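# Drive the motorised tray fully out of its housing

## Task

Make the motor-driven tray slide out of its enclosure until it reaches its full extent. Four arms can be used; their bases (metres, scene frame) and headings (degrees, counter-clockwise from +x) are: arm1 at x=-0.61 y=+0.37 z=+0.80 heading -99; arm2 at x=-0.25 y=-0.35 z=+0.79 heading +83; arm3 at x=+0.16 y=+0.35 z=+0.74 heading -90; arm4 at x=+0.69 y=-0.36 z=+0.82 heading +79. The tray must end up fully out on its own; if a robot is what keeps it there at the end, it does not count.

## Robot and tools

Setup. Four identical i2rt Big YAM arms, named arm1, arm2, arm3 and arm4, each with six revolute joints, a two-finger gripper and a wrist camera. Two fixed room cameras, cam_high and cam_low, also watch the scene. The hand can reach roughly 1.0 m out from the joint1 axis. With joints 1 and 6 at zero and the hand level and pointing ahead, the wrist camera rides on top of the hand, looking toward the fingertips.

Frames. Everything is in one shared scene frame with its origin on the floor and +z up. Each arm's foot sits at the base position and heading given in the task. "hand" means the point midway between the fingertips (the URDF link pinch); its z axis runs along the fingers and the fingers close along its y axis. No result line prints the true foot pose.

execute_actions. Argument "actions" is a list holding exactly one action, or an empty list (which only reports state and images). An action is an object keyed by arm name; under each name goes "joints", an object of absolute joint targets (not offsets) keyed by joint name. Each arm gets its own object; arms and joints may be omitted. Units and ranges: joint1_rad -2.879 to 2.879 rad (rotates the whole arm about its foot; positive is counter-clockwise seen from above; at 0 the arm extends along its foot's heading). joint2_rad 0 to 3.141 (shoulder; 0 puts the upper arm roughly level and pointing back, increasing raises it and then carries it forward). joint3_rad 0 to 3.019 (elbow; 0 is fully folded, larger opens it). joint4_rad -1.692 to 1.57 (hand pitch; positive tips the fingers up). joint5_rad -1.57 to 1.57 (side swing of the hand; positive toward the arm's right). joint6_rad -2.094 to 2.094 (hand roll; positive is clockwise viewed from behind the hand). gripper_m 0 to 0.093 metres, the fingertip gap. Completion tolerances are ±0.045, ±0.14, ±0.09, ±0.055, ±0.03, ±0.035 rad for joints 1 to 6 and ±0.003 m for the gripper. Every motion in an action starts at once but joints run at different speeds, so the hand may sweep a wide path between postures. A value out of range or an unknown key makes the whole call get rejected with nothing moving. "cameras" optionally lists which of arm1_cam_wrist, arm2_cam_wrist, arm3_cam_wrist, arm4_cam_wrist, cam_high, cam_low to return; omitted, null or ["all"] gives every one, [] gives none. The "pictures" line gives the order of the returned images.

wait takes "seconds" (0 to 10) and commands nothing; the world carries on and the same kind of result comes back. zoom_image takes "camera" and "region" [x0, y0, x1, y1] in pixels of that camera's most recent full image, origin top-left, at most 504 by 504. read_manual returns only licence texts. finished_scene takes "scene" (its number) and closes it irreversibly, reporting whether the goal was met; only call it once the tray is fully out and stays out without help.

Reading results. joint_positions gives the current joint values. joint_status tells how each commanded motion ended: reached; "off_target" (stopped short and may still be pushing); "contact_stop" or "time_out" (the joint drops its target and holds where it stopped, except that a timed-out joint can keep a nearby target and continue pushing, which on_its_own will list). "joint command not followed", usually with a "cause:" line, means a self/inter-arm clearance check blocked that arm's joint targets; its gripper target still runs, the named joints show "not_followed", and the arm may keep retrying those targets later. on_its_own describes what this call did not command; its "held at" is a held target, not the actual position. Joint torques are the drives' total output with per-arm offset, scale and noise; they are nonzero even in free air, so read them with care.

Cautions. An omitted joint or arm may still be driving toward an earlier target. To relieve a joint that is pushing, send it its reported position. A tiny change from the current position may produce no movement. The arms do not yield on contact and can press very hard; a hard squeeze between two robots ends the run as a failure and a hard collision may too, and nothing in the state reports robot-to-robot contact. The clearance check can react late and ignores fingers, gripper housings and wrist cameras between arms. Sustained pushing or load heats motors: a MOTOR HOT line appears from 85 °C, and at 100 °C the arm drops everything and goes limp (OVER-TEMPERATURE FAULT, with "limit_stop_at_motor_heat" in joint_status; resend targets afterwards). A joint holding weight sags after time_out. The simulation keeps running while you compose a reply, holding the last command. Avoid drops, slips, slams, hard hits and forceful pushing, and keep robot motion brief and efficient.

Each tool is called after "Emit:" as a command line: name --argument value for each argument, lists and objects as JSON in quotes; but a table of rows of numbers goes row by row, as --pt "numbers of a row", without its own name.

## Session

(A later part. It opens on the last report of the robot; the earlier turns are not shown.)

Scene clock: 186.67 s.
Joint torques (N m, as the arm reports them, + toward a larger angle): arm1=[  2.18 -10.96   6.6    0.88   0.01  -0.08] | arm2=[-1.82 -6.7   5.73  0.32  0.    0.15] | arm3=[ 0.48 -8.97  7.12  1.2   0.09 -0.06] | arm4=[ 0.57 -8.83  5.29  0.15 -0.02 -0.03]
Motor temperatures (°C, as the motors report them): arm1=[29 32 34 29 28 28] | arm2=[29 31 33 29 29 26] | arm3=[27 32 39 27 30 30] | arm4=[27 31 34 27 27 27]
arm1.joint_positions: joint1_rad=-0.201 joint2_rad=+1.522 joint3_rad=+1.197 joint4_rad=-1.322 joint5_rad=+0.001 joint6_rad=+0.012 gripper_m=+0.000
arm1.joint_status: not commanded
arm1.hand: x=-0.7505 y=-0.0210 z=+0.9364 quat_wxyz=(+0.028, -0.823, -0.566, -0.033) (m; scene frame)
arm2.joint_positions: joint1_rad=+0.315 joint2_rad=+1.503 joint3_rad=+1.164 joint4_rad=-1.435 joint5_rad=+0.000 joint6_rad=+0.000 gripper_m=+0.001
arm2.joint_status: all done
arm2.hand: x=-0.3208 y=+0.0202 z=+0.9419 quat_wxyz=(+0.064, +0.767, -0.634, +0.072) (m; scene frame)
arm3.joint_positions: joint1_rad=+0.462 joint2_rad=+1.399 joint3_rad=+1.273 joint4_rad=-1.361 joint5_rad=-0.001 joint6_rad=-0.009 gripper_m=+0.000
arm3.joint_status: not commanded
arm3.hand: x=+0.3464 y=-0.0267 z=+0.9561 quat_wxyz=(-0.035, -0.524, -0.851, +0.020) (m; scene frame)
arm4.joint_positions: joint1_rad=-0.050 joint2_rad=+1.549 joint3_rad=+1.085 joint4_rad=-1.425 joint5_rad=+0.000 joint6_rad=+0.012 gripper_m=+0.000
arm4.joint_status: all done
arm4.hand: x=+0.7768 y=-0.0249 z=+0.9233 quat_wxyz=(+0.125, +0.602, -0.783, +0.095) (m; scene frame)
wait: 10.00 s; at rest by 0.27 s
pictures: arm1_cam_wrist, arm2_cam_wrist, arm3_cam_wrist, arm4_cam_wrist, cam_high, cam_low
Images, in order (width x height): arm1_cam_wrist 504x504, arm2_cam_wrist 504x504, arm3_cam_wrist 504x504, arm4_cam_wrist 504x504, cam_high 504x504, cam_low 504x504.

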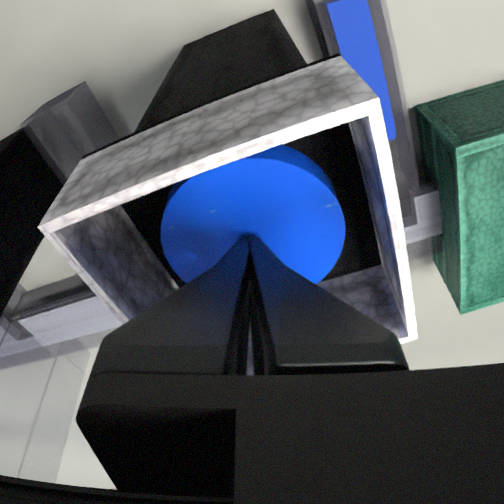

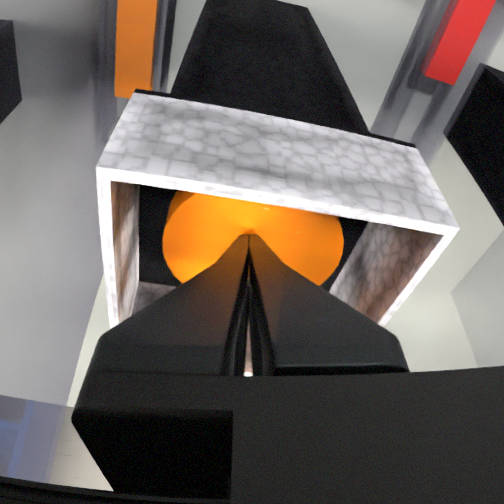

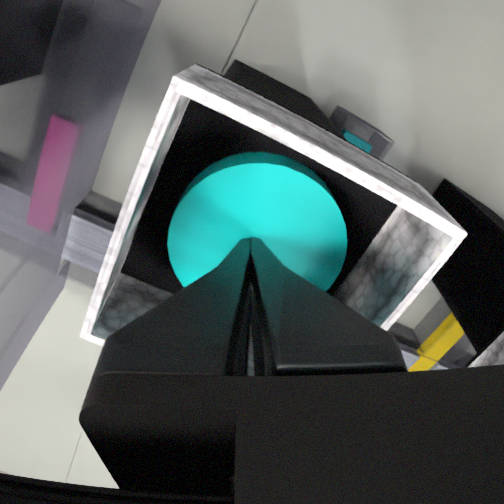

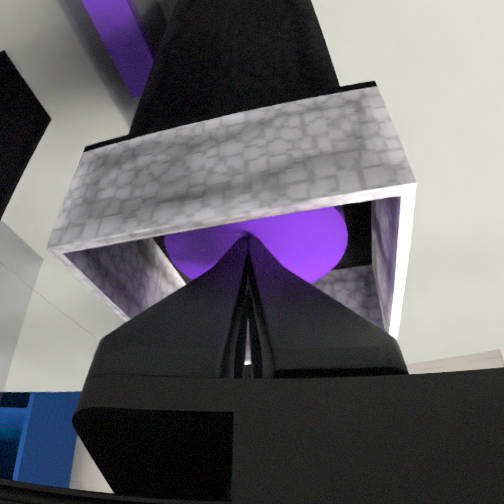

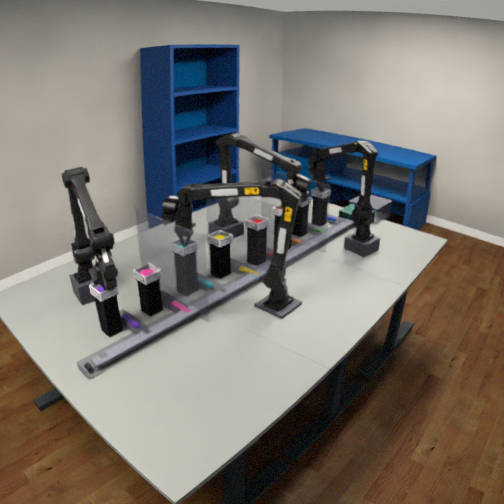

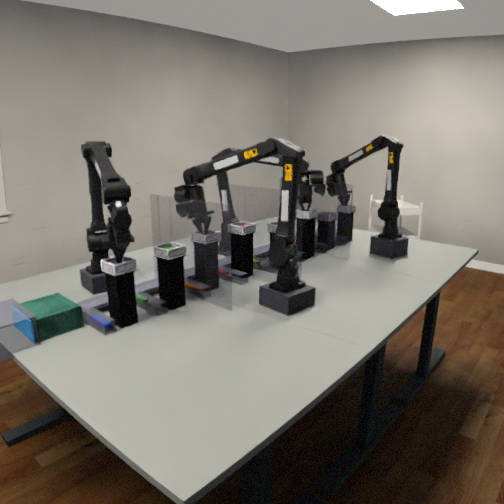

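Emit:
wait --seconds 10

Emit:
execute_actions --actions '[{"arm1":{"joints":{"joint2_rad":1.37}},"arm2":{"joints":{"joint2_rad":1.33}},"arm3":{"joints":{"joint2_rad":1.27}},"arm4":{"joints":{"joint2_rad":1.38}}}]' --cameras '[]'

Emit:
execute_actions --actions '[{"arm1":{"joints":{"joint1_rad":0.345,"joint4_rad":-1.39}},"arm2":{"joints":{"joint1_rad":-0.265,"joint4_rad":-1.35}},"arm3":{"joints":{"joint1_rad":-0.08,"joint4_rad":-1.53}},"arm4":{"joints":{"joint1_rad":0.585,"joint4_rad":-1.34}}}]' --cameras '[]'

Emit:
execute_actions --actions '[{"arm1":{"joints":{"joint2_rad":1.56}},"arm2":{"joints":{"joint2_rad":1.55}},"arm3":{"joints":{"joint2_rad":1.53,"joint3_rad":1.22}},"arm4":{"joints":{"joint2_rad":1.63}}}]' --cameras '[]'

Emit:
wait --seconds 10

Emit:
wait --seconds 10

Scene clock: 210.90 s.
Joint torques (N m, as the arm reports them, + toward a larger angle): arm1=[  1.39 -10.67   6.6    0.75   0.07  -0.02] | arm2=[-1.74 -6.63  5.73  0.32  0.    0.15] | arm3=[ 0.22 -8.87  7.29  1.18  0.07 -0.07] | arm4=[ 0.67 -8.87  5.32  0.15 -0.01 -0.05]
Motor temperatures (°C, as the motors report them): arm1=[29 32 34 29 28 28] | arm2=[29 31 33 29 29 26] | arm3=[27 32 39 27 30 30] | arm4=[27 31 34 27 27 27]
arm1.joint_positions: joint1_rad=-0.201 joint2_rad=+1.522 joint3_rad=+1.197 joint4_rad=-1.322 joint5_rad=+0.001 joint6_rad=+0.012 gripper_m=+0.000
arm1.joint_status: not commanded
arm1.hand: x=-0.7505 y=-0.0210 z=+0.9364 quat_wxyz=(+0.028, -0.823, -0.566, -0.033) (m; scene frame)
arm2.joint_positions: joint1_rad=+0.315 joint2_rad=+1.503 joint3_rad=+1.164 joint4_rad=-1.435 joint5_rad=+0.000 joint6_rad=+0.000 gripper_m=+0.001
arm2.joint_status: all done
arm2.hand: x=-0.3208 y=+0.0202 z=+0.9419 quat_wxyz=(+0.064, +0.767, -0.634, +0.072) (m; scene frame)
arm3.joint_positions: joint1_rad=+0.462 joint2_rad=+1.399 joint3_rad=+1.273 joint4_rad=-1.361 joint5_rad=-0.001 joint6_rad=-0.009 gripper_m=+0.000
arm3.joint_status: not commanded
arm3.hand: x=+0.3464 y=-0.0267 z=+0.9561 quat_wxyz=(-0.035, -0.524, -0.851, +0.020) (m; scene frame)
arm4.joint_positions: joint1_rad=-0.050 joint2_rad=+1.549 joint3_rad=+1.085 joint4_rad=-1.425 joint5_rad=+0.000 joint6_rad=+0.012 gripper_m=+0.000
arm4.joint_status: all done
arm4.hand: x=+0.7768 y=-0.0249 z=+0.9233 quat_wxyz=(+0.125, +0.602, -0.783, +0.095) (m; scene frame)
wait: 10.00 s; at rest from the start
pictures: arm1_cam_wrist, arm2_cam_wrist, arm3_cam_wrist, arm4_cam_wrist, cam_high, cam_low
Images, in order (width x height): arm1_cam_wrist 504x504, arm2_cam_wrist 504x504, arm3_cam_wrist 504x504, arm4_cam_wrist 504x504, cam_high 504x504, cam_low 504x504.

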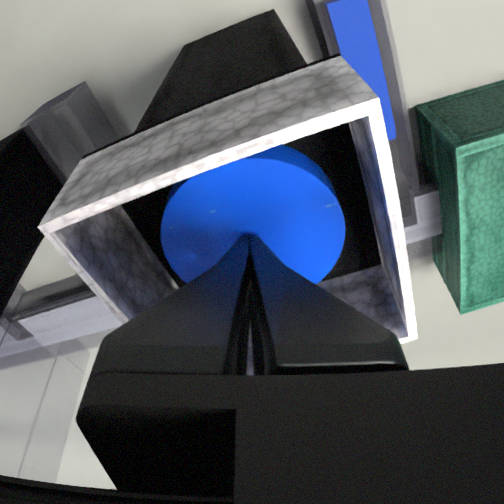

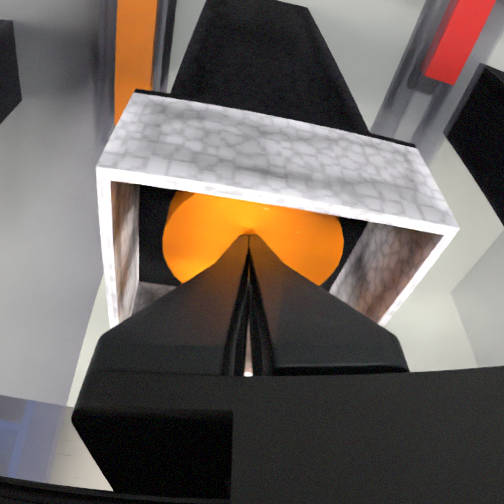

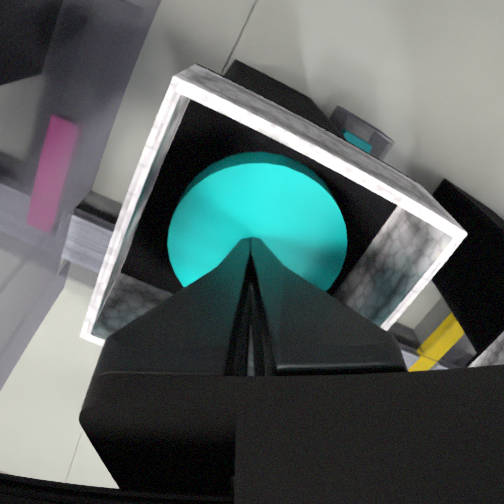

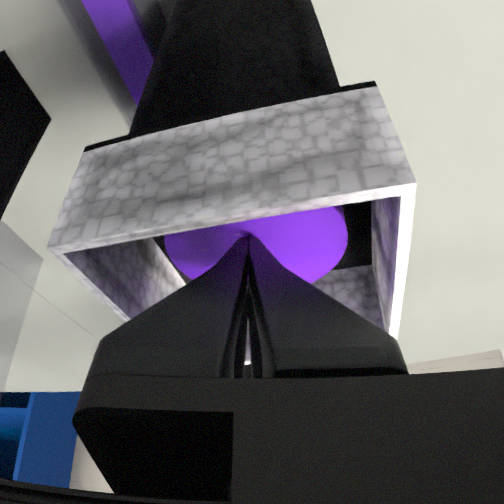

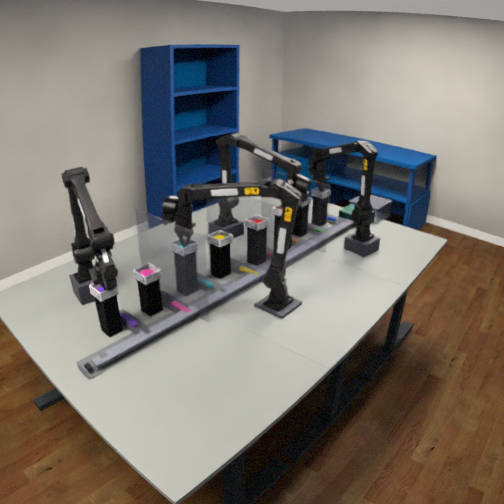

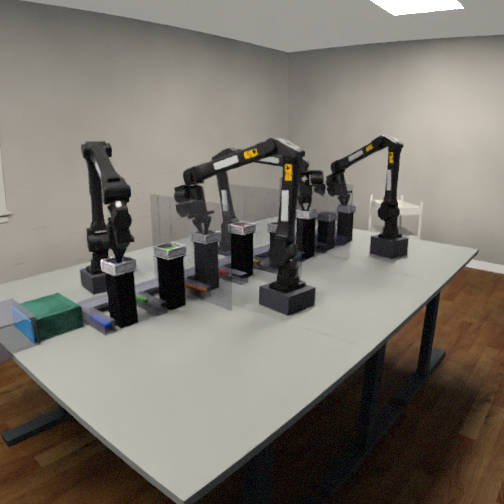

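Scene clock: 212.00 s.
Joint torques (N m, as the arm reports them, + toward a larger angle): arm1=[  1.11 -10.67   8.79   0.74  -0.08  -0.03] | arm2=[-1.8  -7.3   7.42  0.57  0.    0.15] | arm3=[ 0.6  -9.82  8.54  1.24  0.1  -0.06] | arm4=[ 0.67 -9.74  7.2   0.57 -0.02 -0.05]
Motor temperatures (°C, as the motors report them): arm1=[29 32 35 29 28 28] | arm2=[29 31 34 29 29 26] | arm3=[27 32 39 27 30 30] | arm4=[27 31 34 27 27 27]
arm1.joint_positions: joint1_rad=-0.201 joint2_rad=+1.360 joint3_rad=+1.181 joint4_rad=-1.319 joint5_rad=+0.001 joint6_rad=+0.012 gripper_m=+0.000
arm1.joint_status: all done
arm1.hand: x=-0.7462 y=-0.0105 z=+0.9935 quat_wxyz=(-0.015, -0.824, -0.566, +0.028) (m; scene frame)
arm2.joint_positions: joint1_rad=+0.315 joint2_rad=+1.318 joint3_rad=+1.147 joint4_rad=-1.432 joint5_rad=+0.000 joint6_rad=+0.000 gripper_m=+0.001
arm2.joint_status: all done
arm2.hand: x=-0.3178 y=+0.0068 z=+1.0003 quat_wxyz=(+0.009, +0.770, -0.638, +0.006) (m; scene frame)
arm3.joint_positions: joint1_rad=+0.462 joint2_rad=+1.255 joint3_rad=+1.258 joint4_rad=-1.356 joint5_rad=-0.001 joint6_rad=-0.009 gripper_m=+0.000
arm3.joint_status: all done
arm3.hand: x=+0.3377 y=-0.0094 z=+1.0069 quat_wxyz=(-0.092, -0.521, -0.847, +0.056) (m; scene frame)
arm4.joint_positions: joint1_rad=-0.050 joint2_rad=+1.365 joint3_rad=+1.070 joint4_rad=-1.425 joint5_rad=+0.000 joint6_rad=+0.012 gripper_m=+0.000
arm4.joint_status: all done
arm4.hand: x=+0.7756 y=-0.0312 z=+0.9782 quat_wxyz=(+0.059, +0.608, -0.791, +0.043) (m; scene frame)
pictures: none
No camera images: the call's "cameras" was empty. Leave "cameras" out to get every camera's image.

Scene clock: 213.23 s.
Joint torques (N m, as the arm reports them, + toward a larger angle): arm1=[  2.39 -11.31   8.44  -0.16   0.03  -0.03] | arm2=[-1.27 -7.63  7.55  0.89  0.    0.15] | arm3=[ 0.29 -9.86  8.34  0.08  0.08 -0.08] | arm4=[ 1.76 -9.96  7.3   0.81 -0.03 -0.06]
Motor temperatures (°C, as the motors report them): arm1=[29 32 35 29 28 28] | arm2=[29 32 34 29 29 26] | arm3=[27 32 40 27 30 30] | arm4=[27 31 35 27 27 27]
arm1.joint_positions: joint1_rad=+0.346 joint2_rad=+1.362 joint3_rad=+1.181 joint4_rad=-1.377 joint5_rad=-0.001 joint6_rad=+0.012 gripper_m=+0.000
arm1.joint_status: all done
arm1.hand: x=-0.5319 y=-0.0143 z=+0.9913 quat_wxyz=(+0.000, -0.640, -0.768, +0.000) (m; scene frame)
arm2.joint_positions: joint1_rad=-0.269 joint2_rad=+1.318 joint3_rad=+1.147 joint4_rad=-1.357 joint5_rad=+0.000 joint6_rad=+0.000 gripper_m=+0.001
arm2.joint_status: all done
arm2.hand: x=-0.1039 y=+0.0022 z=+0.9983 quat_wxyz=(-0.017, +0.554, -0.832, -0.019) (m; scene frame)
arm3.joint_positions: joint1_rad=-0.081 joint2_rad=+1.258 joint3_rad=+1.258 joint4_rad=-1.515 joint5_rad=-0.001 joint6_rad=-0.009 gripper_m=+0.000
arm3.joint_status: all done
arm3.hand: x=+0.1280 y=-0.0112 z=+1.0006 quat_wxyz=(-0.019, -0.733, -0.679, +0.020) (m; scene frame)
arm4.joint_positions: joint1_rad=+0.580 joint2_rad=+1.367 joint3_rad=+1.070 joint4_rad=-1.347 joint5_rad=+0.000 joint6_rad=+0.012 gripper_m=+0.000
arm4.joint_status: all done
arm4.hand: x=+0.5586 y=-0.0271 z=+0.9766 quat_wxyz=(+0.020, +0.824, -0.565, +0.027) (m; scene frame)
pictures: none
No camera images: the call's "cameras" was empty. Leave "cameras" out to get every camera's image.

Scene clock: 214.13 s.
Joint torques (N m, as the arm reports them, + toward a larger angle): arm1=[ 1.58 -9.54  6.35  0.21  0.06 -0.04] | arm2=[-0.94 -6.35  5.78  0.61  0.    0.15] | arm3=[ 0.58 -9.61  5.48  0.13  0.12 -0.09] | arm4=[  1.75 -10.23   5.33   0.6   -0.02  -0.04]
Motor temperatures (°C, as the motors report them): arm1=[29 32 35 29 28 28] | arm2=[29 32 34 29 29 26] | arm3=[27 32 40 27 30 30] | arm4=[27 31 35 27 27 27]
arm1.joint_positions: joint1_rad=+0.346 joint2_rad=+1.516 joint3_rad=+1.198 joint4_rad=-1.388 joint5_rad=-0.001 joint6_rad=+0.012 gripper_m=+0.000
arm1.joint_status: all done
arm1.hand: x=-0.5301 y=-0.0233 z=+0.9401 quat_wxyz=(+0.057, -0.638, -0.766, -0.047) (m; scene frame)
arm2.joint_positions: joint1_rad=-0.269 joint2_rad=+1.497 joint3_rad=+1.165 joint4_rad=-1.358 joint5_rad=+0.000 joint6_rad=+0.000 gripper_m=+0.001
arm2.joint_status: all done
arm2.hand: x=-0.0994 y=+0.0152 z=+0.9393 quat_wxyz=(+0.051, +0.554, -0.831, +0.027) (m; scene frame)
arm3.joint_positions: joint1_rad=-0.081 joint2_rad=+1.481 joint3_rad=+1.252 joint4_rad=-1.529 joint5_rad=-0.001 joint6_rad=-0.009 gripper_m=+0.000
arm3.joint_status: all done
arm3.hand: x=+0.1267 y=-0.0270 z=+0.9196 quat_wxyz=(+0.063, -0.730, -0.677, -0.071) (m; scene frame)
arm4.joint_positions: joint1_rad=+0.580 joint2_rad=+1.589 joint3_rad=+1.083 joint4_rad=-1.353 joint5_rad=+0.000 joint6_rad=+0.012 gripper_m=+0.000
arm4.joint_status: all done
arm4.hand: x=+0.5574 y=-0.0248 z=+0.9054 quat_wxyz=(+0.079, +0.817, -0.560, +0.116) (m; scene frame)
pictures: none
No camera images: the call's "cameras" was empty. Leave "cameras" out to get every camera's image.

Scene clock: 224.13 s.
Joint torques (N m, as the arm reports them, + toward a larger angle): arm1=[ 1.24 -9.53  6.62  0.06  0.04 -0.09] | arm2=[-0.95 -6.34  5.8   0.61  0.    0.15] | arm3=[ 0.57 -9.66  5.52  0.12  0.11 -0.07] | arm4=[  1.61 -10.17   5.36   0.61  -0.03  -0.05]
Motor temperatures (°C, as the motors report them): arm1=[29 32 35 29 28 28] | arm2=[29 31 34 29 29 26] | arm3=[27 32 39 26 30 30] | arm4=[27 32 35 27 27 27]
arm1.joint_positions: joint1_rad=+0.346 joint2_rad=+1.516 joint3_rad=+1.198 joint4_rad=-1.388 joint5_rad=-0.001 joint6_rad=+0.012 gripper_m=+0.000
arm1.joint_status: all done
arm1.hand: x=-0.5301 y=-0.0233 z=+0.9401 quat_wxyz=(+0.057, -0.638, -0.766, -0.047) (m; scene frame)
arm2.joint_positions: joint1_rad=-0.269 joint2_rad=+1.497 joint3_rad=+1.165 joint4_rad=-1.358 joint5_rad=+0.000 joint6_rad=+0.000 gripper_m=+0.001
arm2.joint_status: all done
arm2.hand: x=-0.0994 y=+0.0152 z=+0.9393 quat_wxyz=(+0.051, +0.554, -0.831, +0.027) (m; scene frame)
arm3.joint_positions: joint1_rad=-0.081 joint2_rad=+1.481 joint3_rad=+1.252 joint4_rad=-1.529 joint5_rad=-0.001 joint6_rad=-0.009 gripper_m=+0.000
arm3.joint_status: all done
arm3.hand: x=+0.1267 y=-0.0270 z=+0.9196 quat_wxyz=(+0.063, -0.730, -0.677, -0.071) (m; scene frame)
arm4.joint_positions: joint1_rad=+0.580 joint2_rad=+1.589 joint3_rad=+1.083 joint4_rad=-1.353 joint5_rad=+0.000 joint6_rad=+0.012 gripper_m=+0.000
arm4.joint_status: all done
arm4.hand: x=+0.5574 y=-0.0248 z=+0.9054 quat_wxyz=(+0.079, +0.817, -0.560, +0.116) (m; scene frame)
wait: 10.00 s; at rest by 0.27 s
pictures: arm1_cam_wrist, arm2_cam_wrist, arm3_cam_wrist, arm4_cam_wrist, cam_high, cam_low
Images, in order (width x height): arm1_cam_wrist 504x504, arm2_cam_wrist 504x504, arm3_cam_wrist 504x504, arm4_cam_wrist 504x504, cam_high 504x504, cam_low 504x504.

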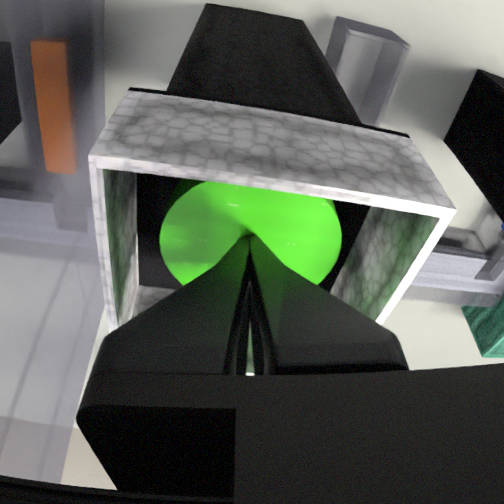

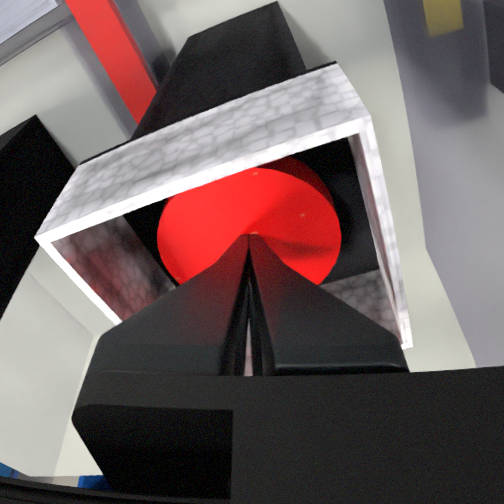

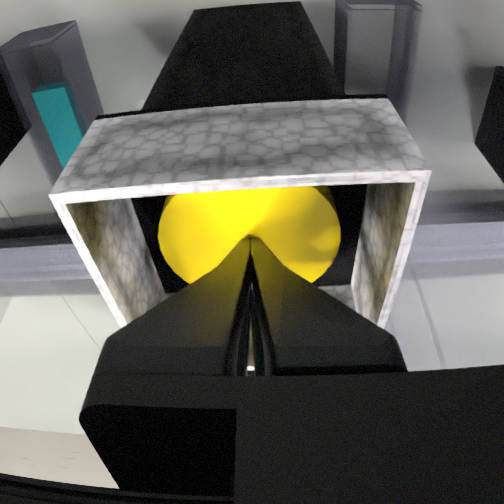

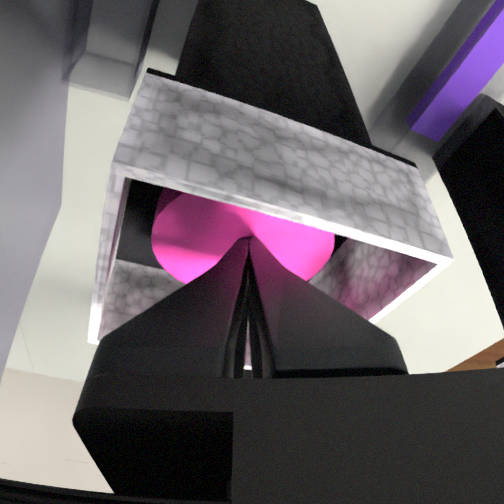

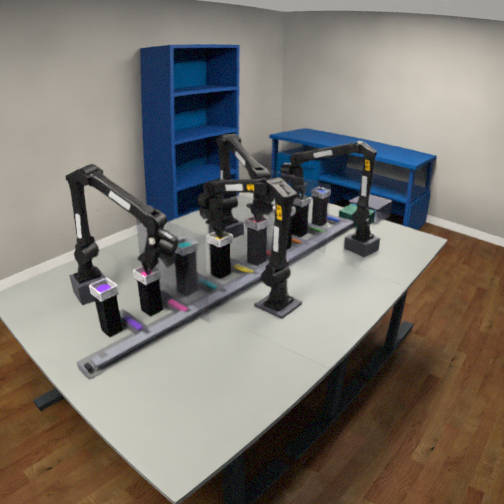

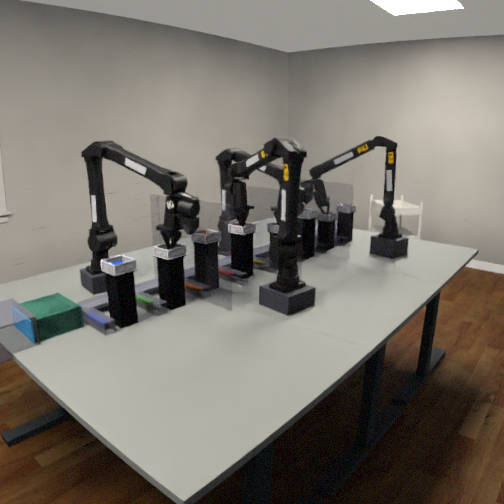

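Scene clock: 234.13 s.
Joint torques (N m, as the arm reports them, + toward a larger angle): arm1=[ 1.03 -9.79  6.46  0.17  0.03 -0.07] | arm2=[-1.   -6.31  5.8   0.61  0.    0.15] | arm3=[ 0.47 -9.52  5.54  0.13  0.12 -0.07] | arm4=[  1.58 -10.38   5.35   0.59  -0.02  -0.05]
Motor temperatures (°C, as the motors report them): arm1=[29 32 35 29 28 28] | arm2=[29 31 34 29 29 26] | arm3=[27 32 38 26 30 30] | arm4=[27 32 35 27 27 27]
arm1.joint_positions: joint1_rad=+0.346 joint2_rad=+1.516 joint3_rad=+1.198 joint4_rad=-1.388 joint5_rad=-0.001 joint6_rad=+0.012 gripper_m=+0.000
arm1.joint_status: all done
arm1.hand: x=-0.5301 y=-0.0233 z=+0.9401 quat_wxyz=(+0.057, -0.638, -0.766, -0.047) (m; scene frame)
arm2.joint_positions: joint1_rad=-0.269 joint2_rad=+1.497 joint3_rad=+1.165 joint4_rad=-1.358 joint5_rad=+0.000 joint6_rad=+0.000 gripper_m=+0.001
arm2.joint_status: all done
arm2.hand: x=-0.0994 y=+0.0152 z=+0.9393 quat_wxyz=(+0.051, +0.554, -0.831, +0.027) (m; scene frame)
arm3.joint_positions: joint1_rad=-0.081 joint2_rad=+1.481 joint3_rad=+1.252 joint4_rad=-1.529 joint5_rad=-0.001 joint6_rad=-0.009 gripper_m=+0.000
arm3.joint_status: all done
arm3.hand: x=+0.1267 y=-0.0270 z=+0.9196 quat_wxyz=(+0.063, -0.730, -0.677, -0.071) (m; scene frame)
arm4.joint_positions: joint1_rad=+0.580 joint2_rad=+1.589 joint3_rad=+1.083 joint4_rad=-1.353 joint5_rad=+0.000 joint6_rad=+0.012 gripper_m=+0.000
arm4.joint_status: all done
arm4.hand: x=+0.5574 y=-0.0248 z=+0.9054 quat_wxyz=(+0.079, +0.817, -0.560, +0.116) (m; scene frame)
wait: 10.00 s; at rest by 0.27 s
pictures: arm1_cam_wrist, arm2_cam_wrist, arm3_cam_wrist, arm4_cam_wrist, cam_high, cam_low
Images, in order (width x height): arm1_cam_wrist 504x504, arm2_cam_wrist 504x504, arm3_cam_wrist 504x504, arm4_cam_wrist 504x504, cam_high 504x504, cam_low 504x504.

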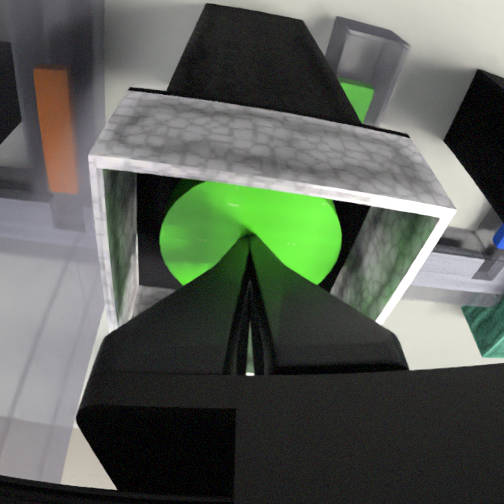

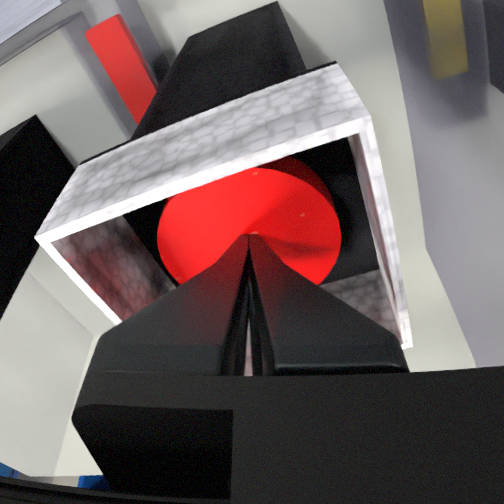

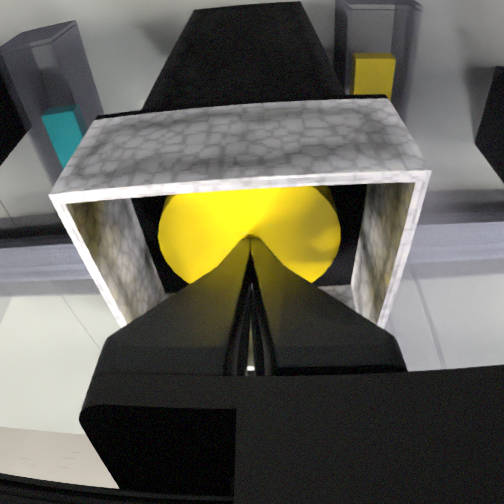

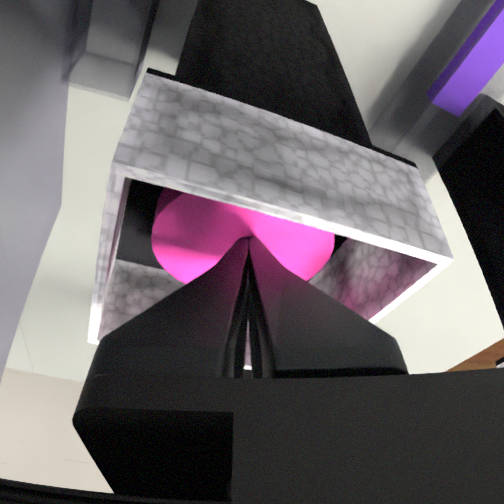

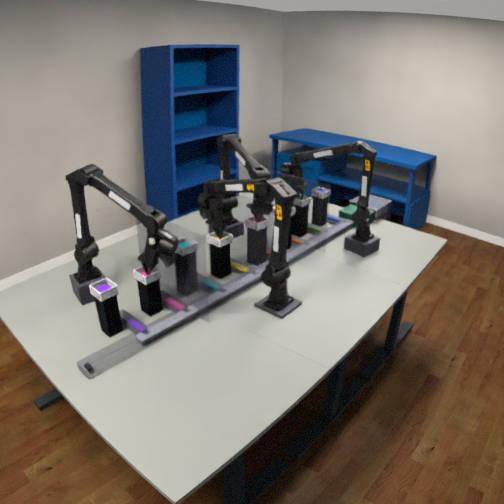

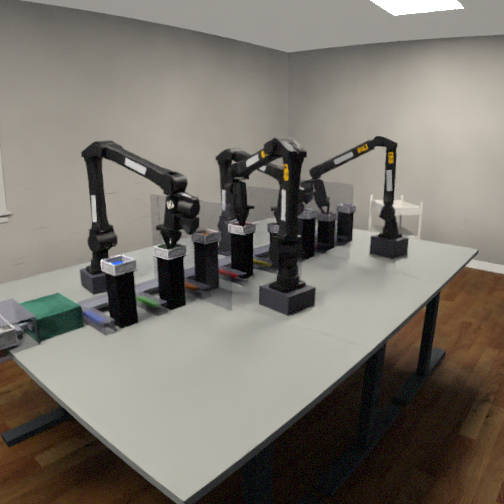

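Emit:
execute_actions --actions '[{"arm1":{"joints":{"joint2_rad":1.37}},"arm2":{"joints":{"joint2_rad":1.33}},"arm3":{"joints":{"joint2_rad":1.27}},"arm4":{"joints":{"joint2_rad":1.38}}}]' --cameras '["cam_high","cam_low"]'

Emit:
zoom_image --camera "cam_high" --region '[320, 180, 410, 240]'

Emit:
zoom_image --camera "cam_low" --region '[0, 280, 120, 370]'

Scene clock: 242.10 s.
Joint torques (N m, as the arm reports them, + toward a larger angle): arm1=[  1.23 -10.89   8.24   0.33   0.05  -0.05] | arm2=[-1.08 -7.62  7.52  0.74  0.    0.15] | arm3=[ 0.57 -9.71  8.54  0.53  0.09 -0.04] | arm4=[ 1.64 -9.6   7.38  0.89 -0.03 -0.04]
Motor temperatures (°C, as the motors report them): arm1=[29 32 35 29 28 28] | arm2=[29 32 34 29 29 26] | arm3=[27 32 38 26 30 30] | arm4=[27 32 35 27 27 27]
arm1.joint_positions: joint1_rad=+0.346 joint2_rad=+1.360 joint3_rad=+1.182 joint4_rad=-1.388 joint5_rad=-0.001 joint6_rad=+0.012 gripper_m=+0.000
arm1.joint_status: all done
arm1.hand: x=-0.5323 y=-0.0117 z=+0.9923 quat_wxyz=(+0.003, -0.640, -0.768, -0.002) (m; scene frame)
arm2.joint_positions: joint1_rad=-0.269 joint2_rad=+1.318 joint3_rad=+1.147 joint4_rad=-1.352 joint5_rad=+0.000 joint6_rad=+0.000 gripper_m=+0.001
arm2.joint_status: all done
arm2.hand: x=-0.1036 y=+0.0032 z=+0.9984 quat_wxyz=(-0.019, +0.554, -0.832, -0.020) (m; scene frame)
arm3.joint_positions: joint1_rad=-0.081 joint2_rad=+1.258 joint3_rad=+1.220 joint4_rad=-1.529 joint5_rad=-0.001 joint6_rad=-0.009 gripper_m=+0.000
arm3.joint_status: all done
arm3.hand: x=+0.1292 y=+0.0019 z=+0.9854 quat_wxyz=(-0.001, -0.734, -0.680, +0.000) (m; scene frame)
arm4.joint_positions: joint1_rad=+0.580 joint2_rad=+1.366 joint3_rad=+1.068 joint4_rad=-1.349 joint5_rad=+0.000 joint6_rad=+0.012 gripper_m=+0.000
arm4.joint_status: all done
arm4.hand: x=+0.5589 y=-0.0280 z=+0.9762 quat_wxyz=(+0.020, +0.824, -0.565, +0.028) (m; scene frame)
pictures: cam_high, cam_low
Images, in order (width x height): cam_high 504x504, cam_low 504x504.

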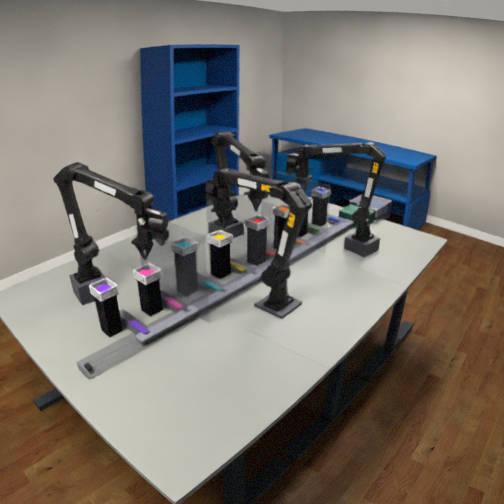

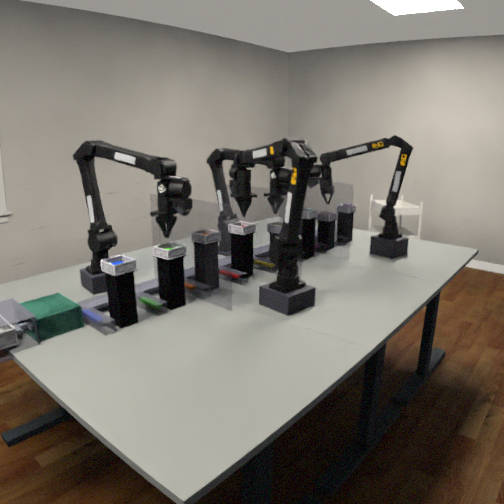

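Region (320, 180, 410, 240) of cam_high's 504x504 image, scaled by 5.600, with more detail than that image has.

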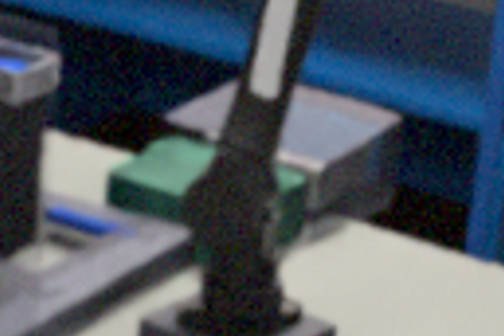

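Region (0, 280, 120, 370) of cam_low's 504x504 image, scaled by 4.200, with more detail than that image has; it fills the top 378 rows of this view, and the rest is white.

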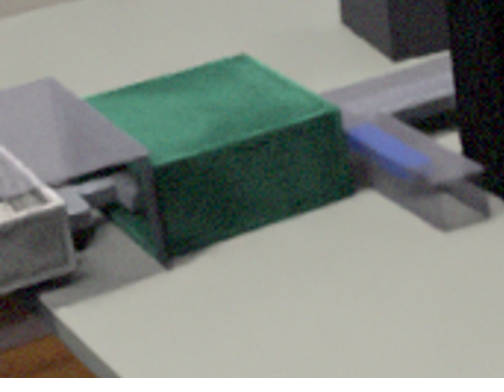

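Emit:
finished_scene --scene 1

The scene is finished: the task was done.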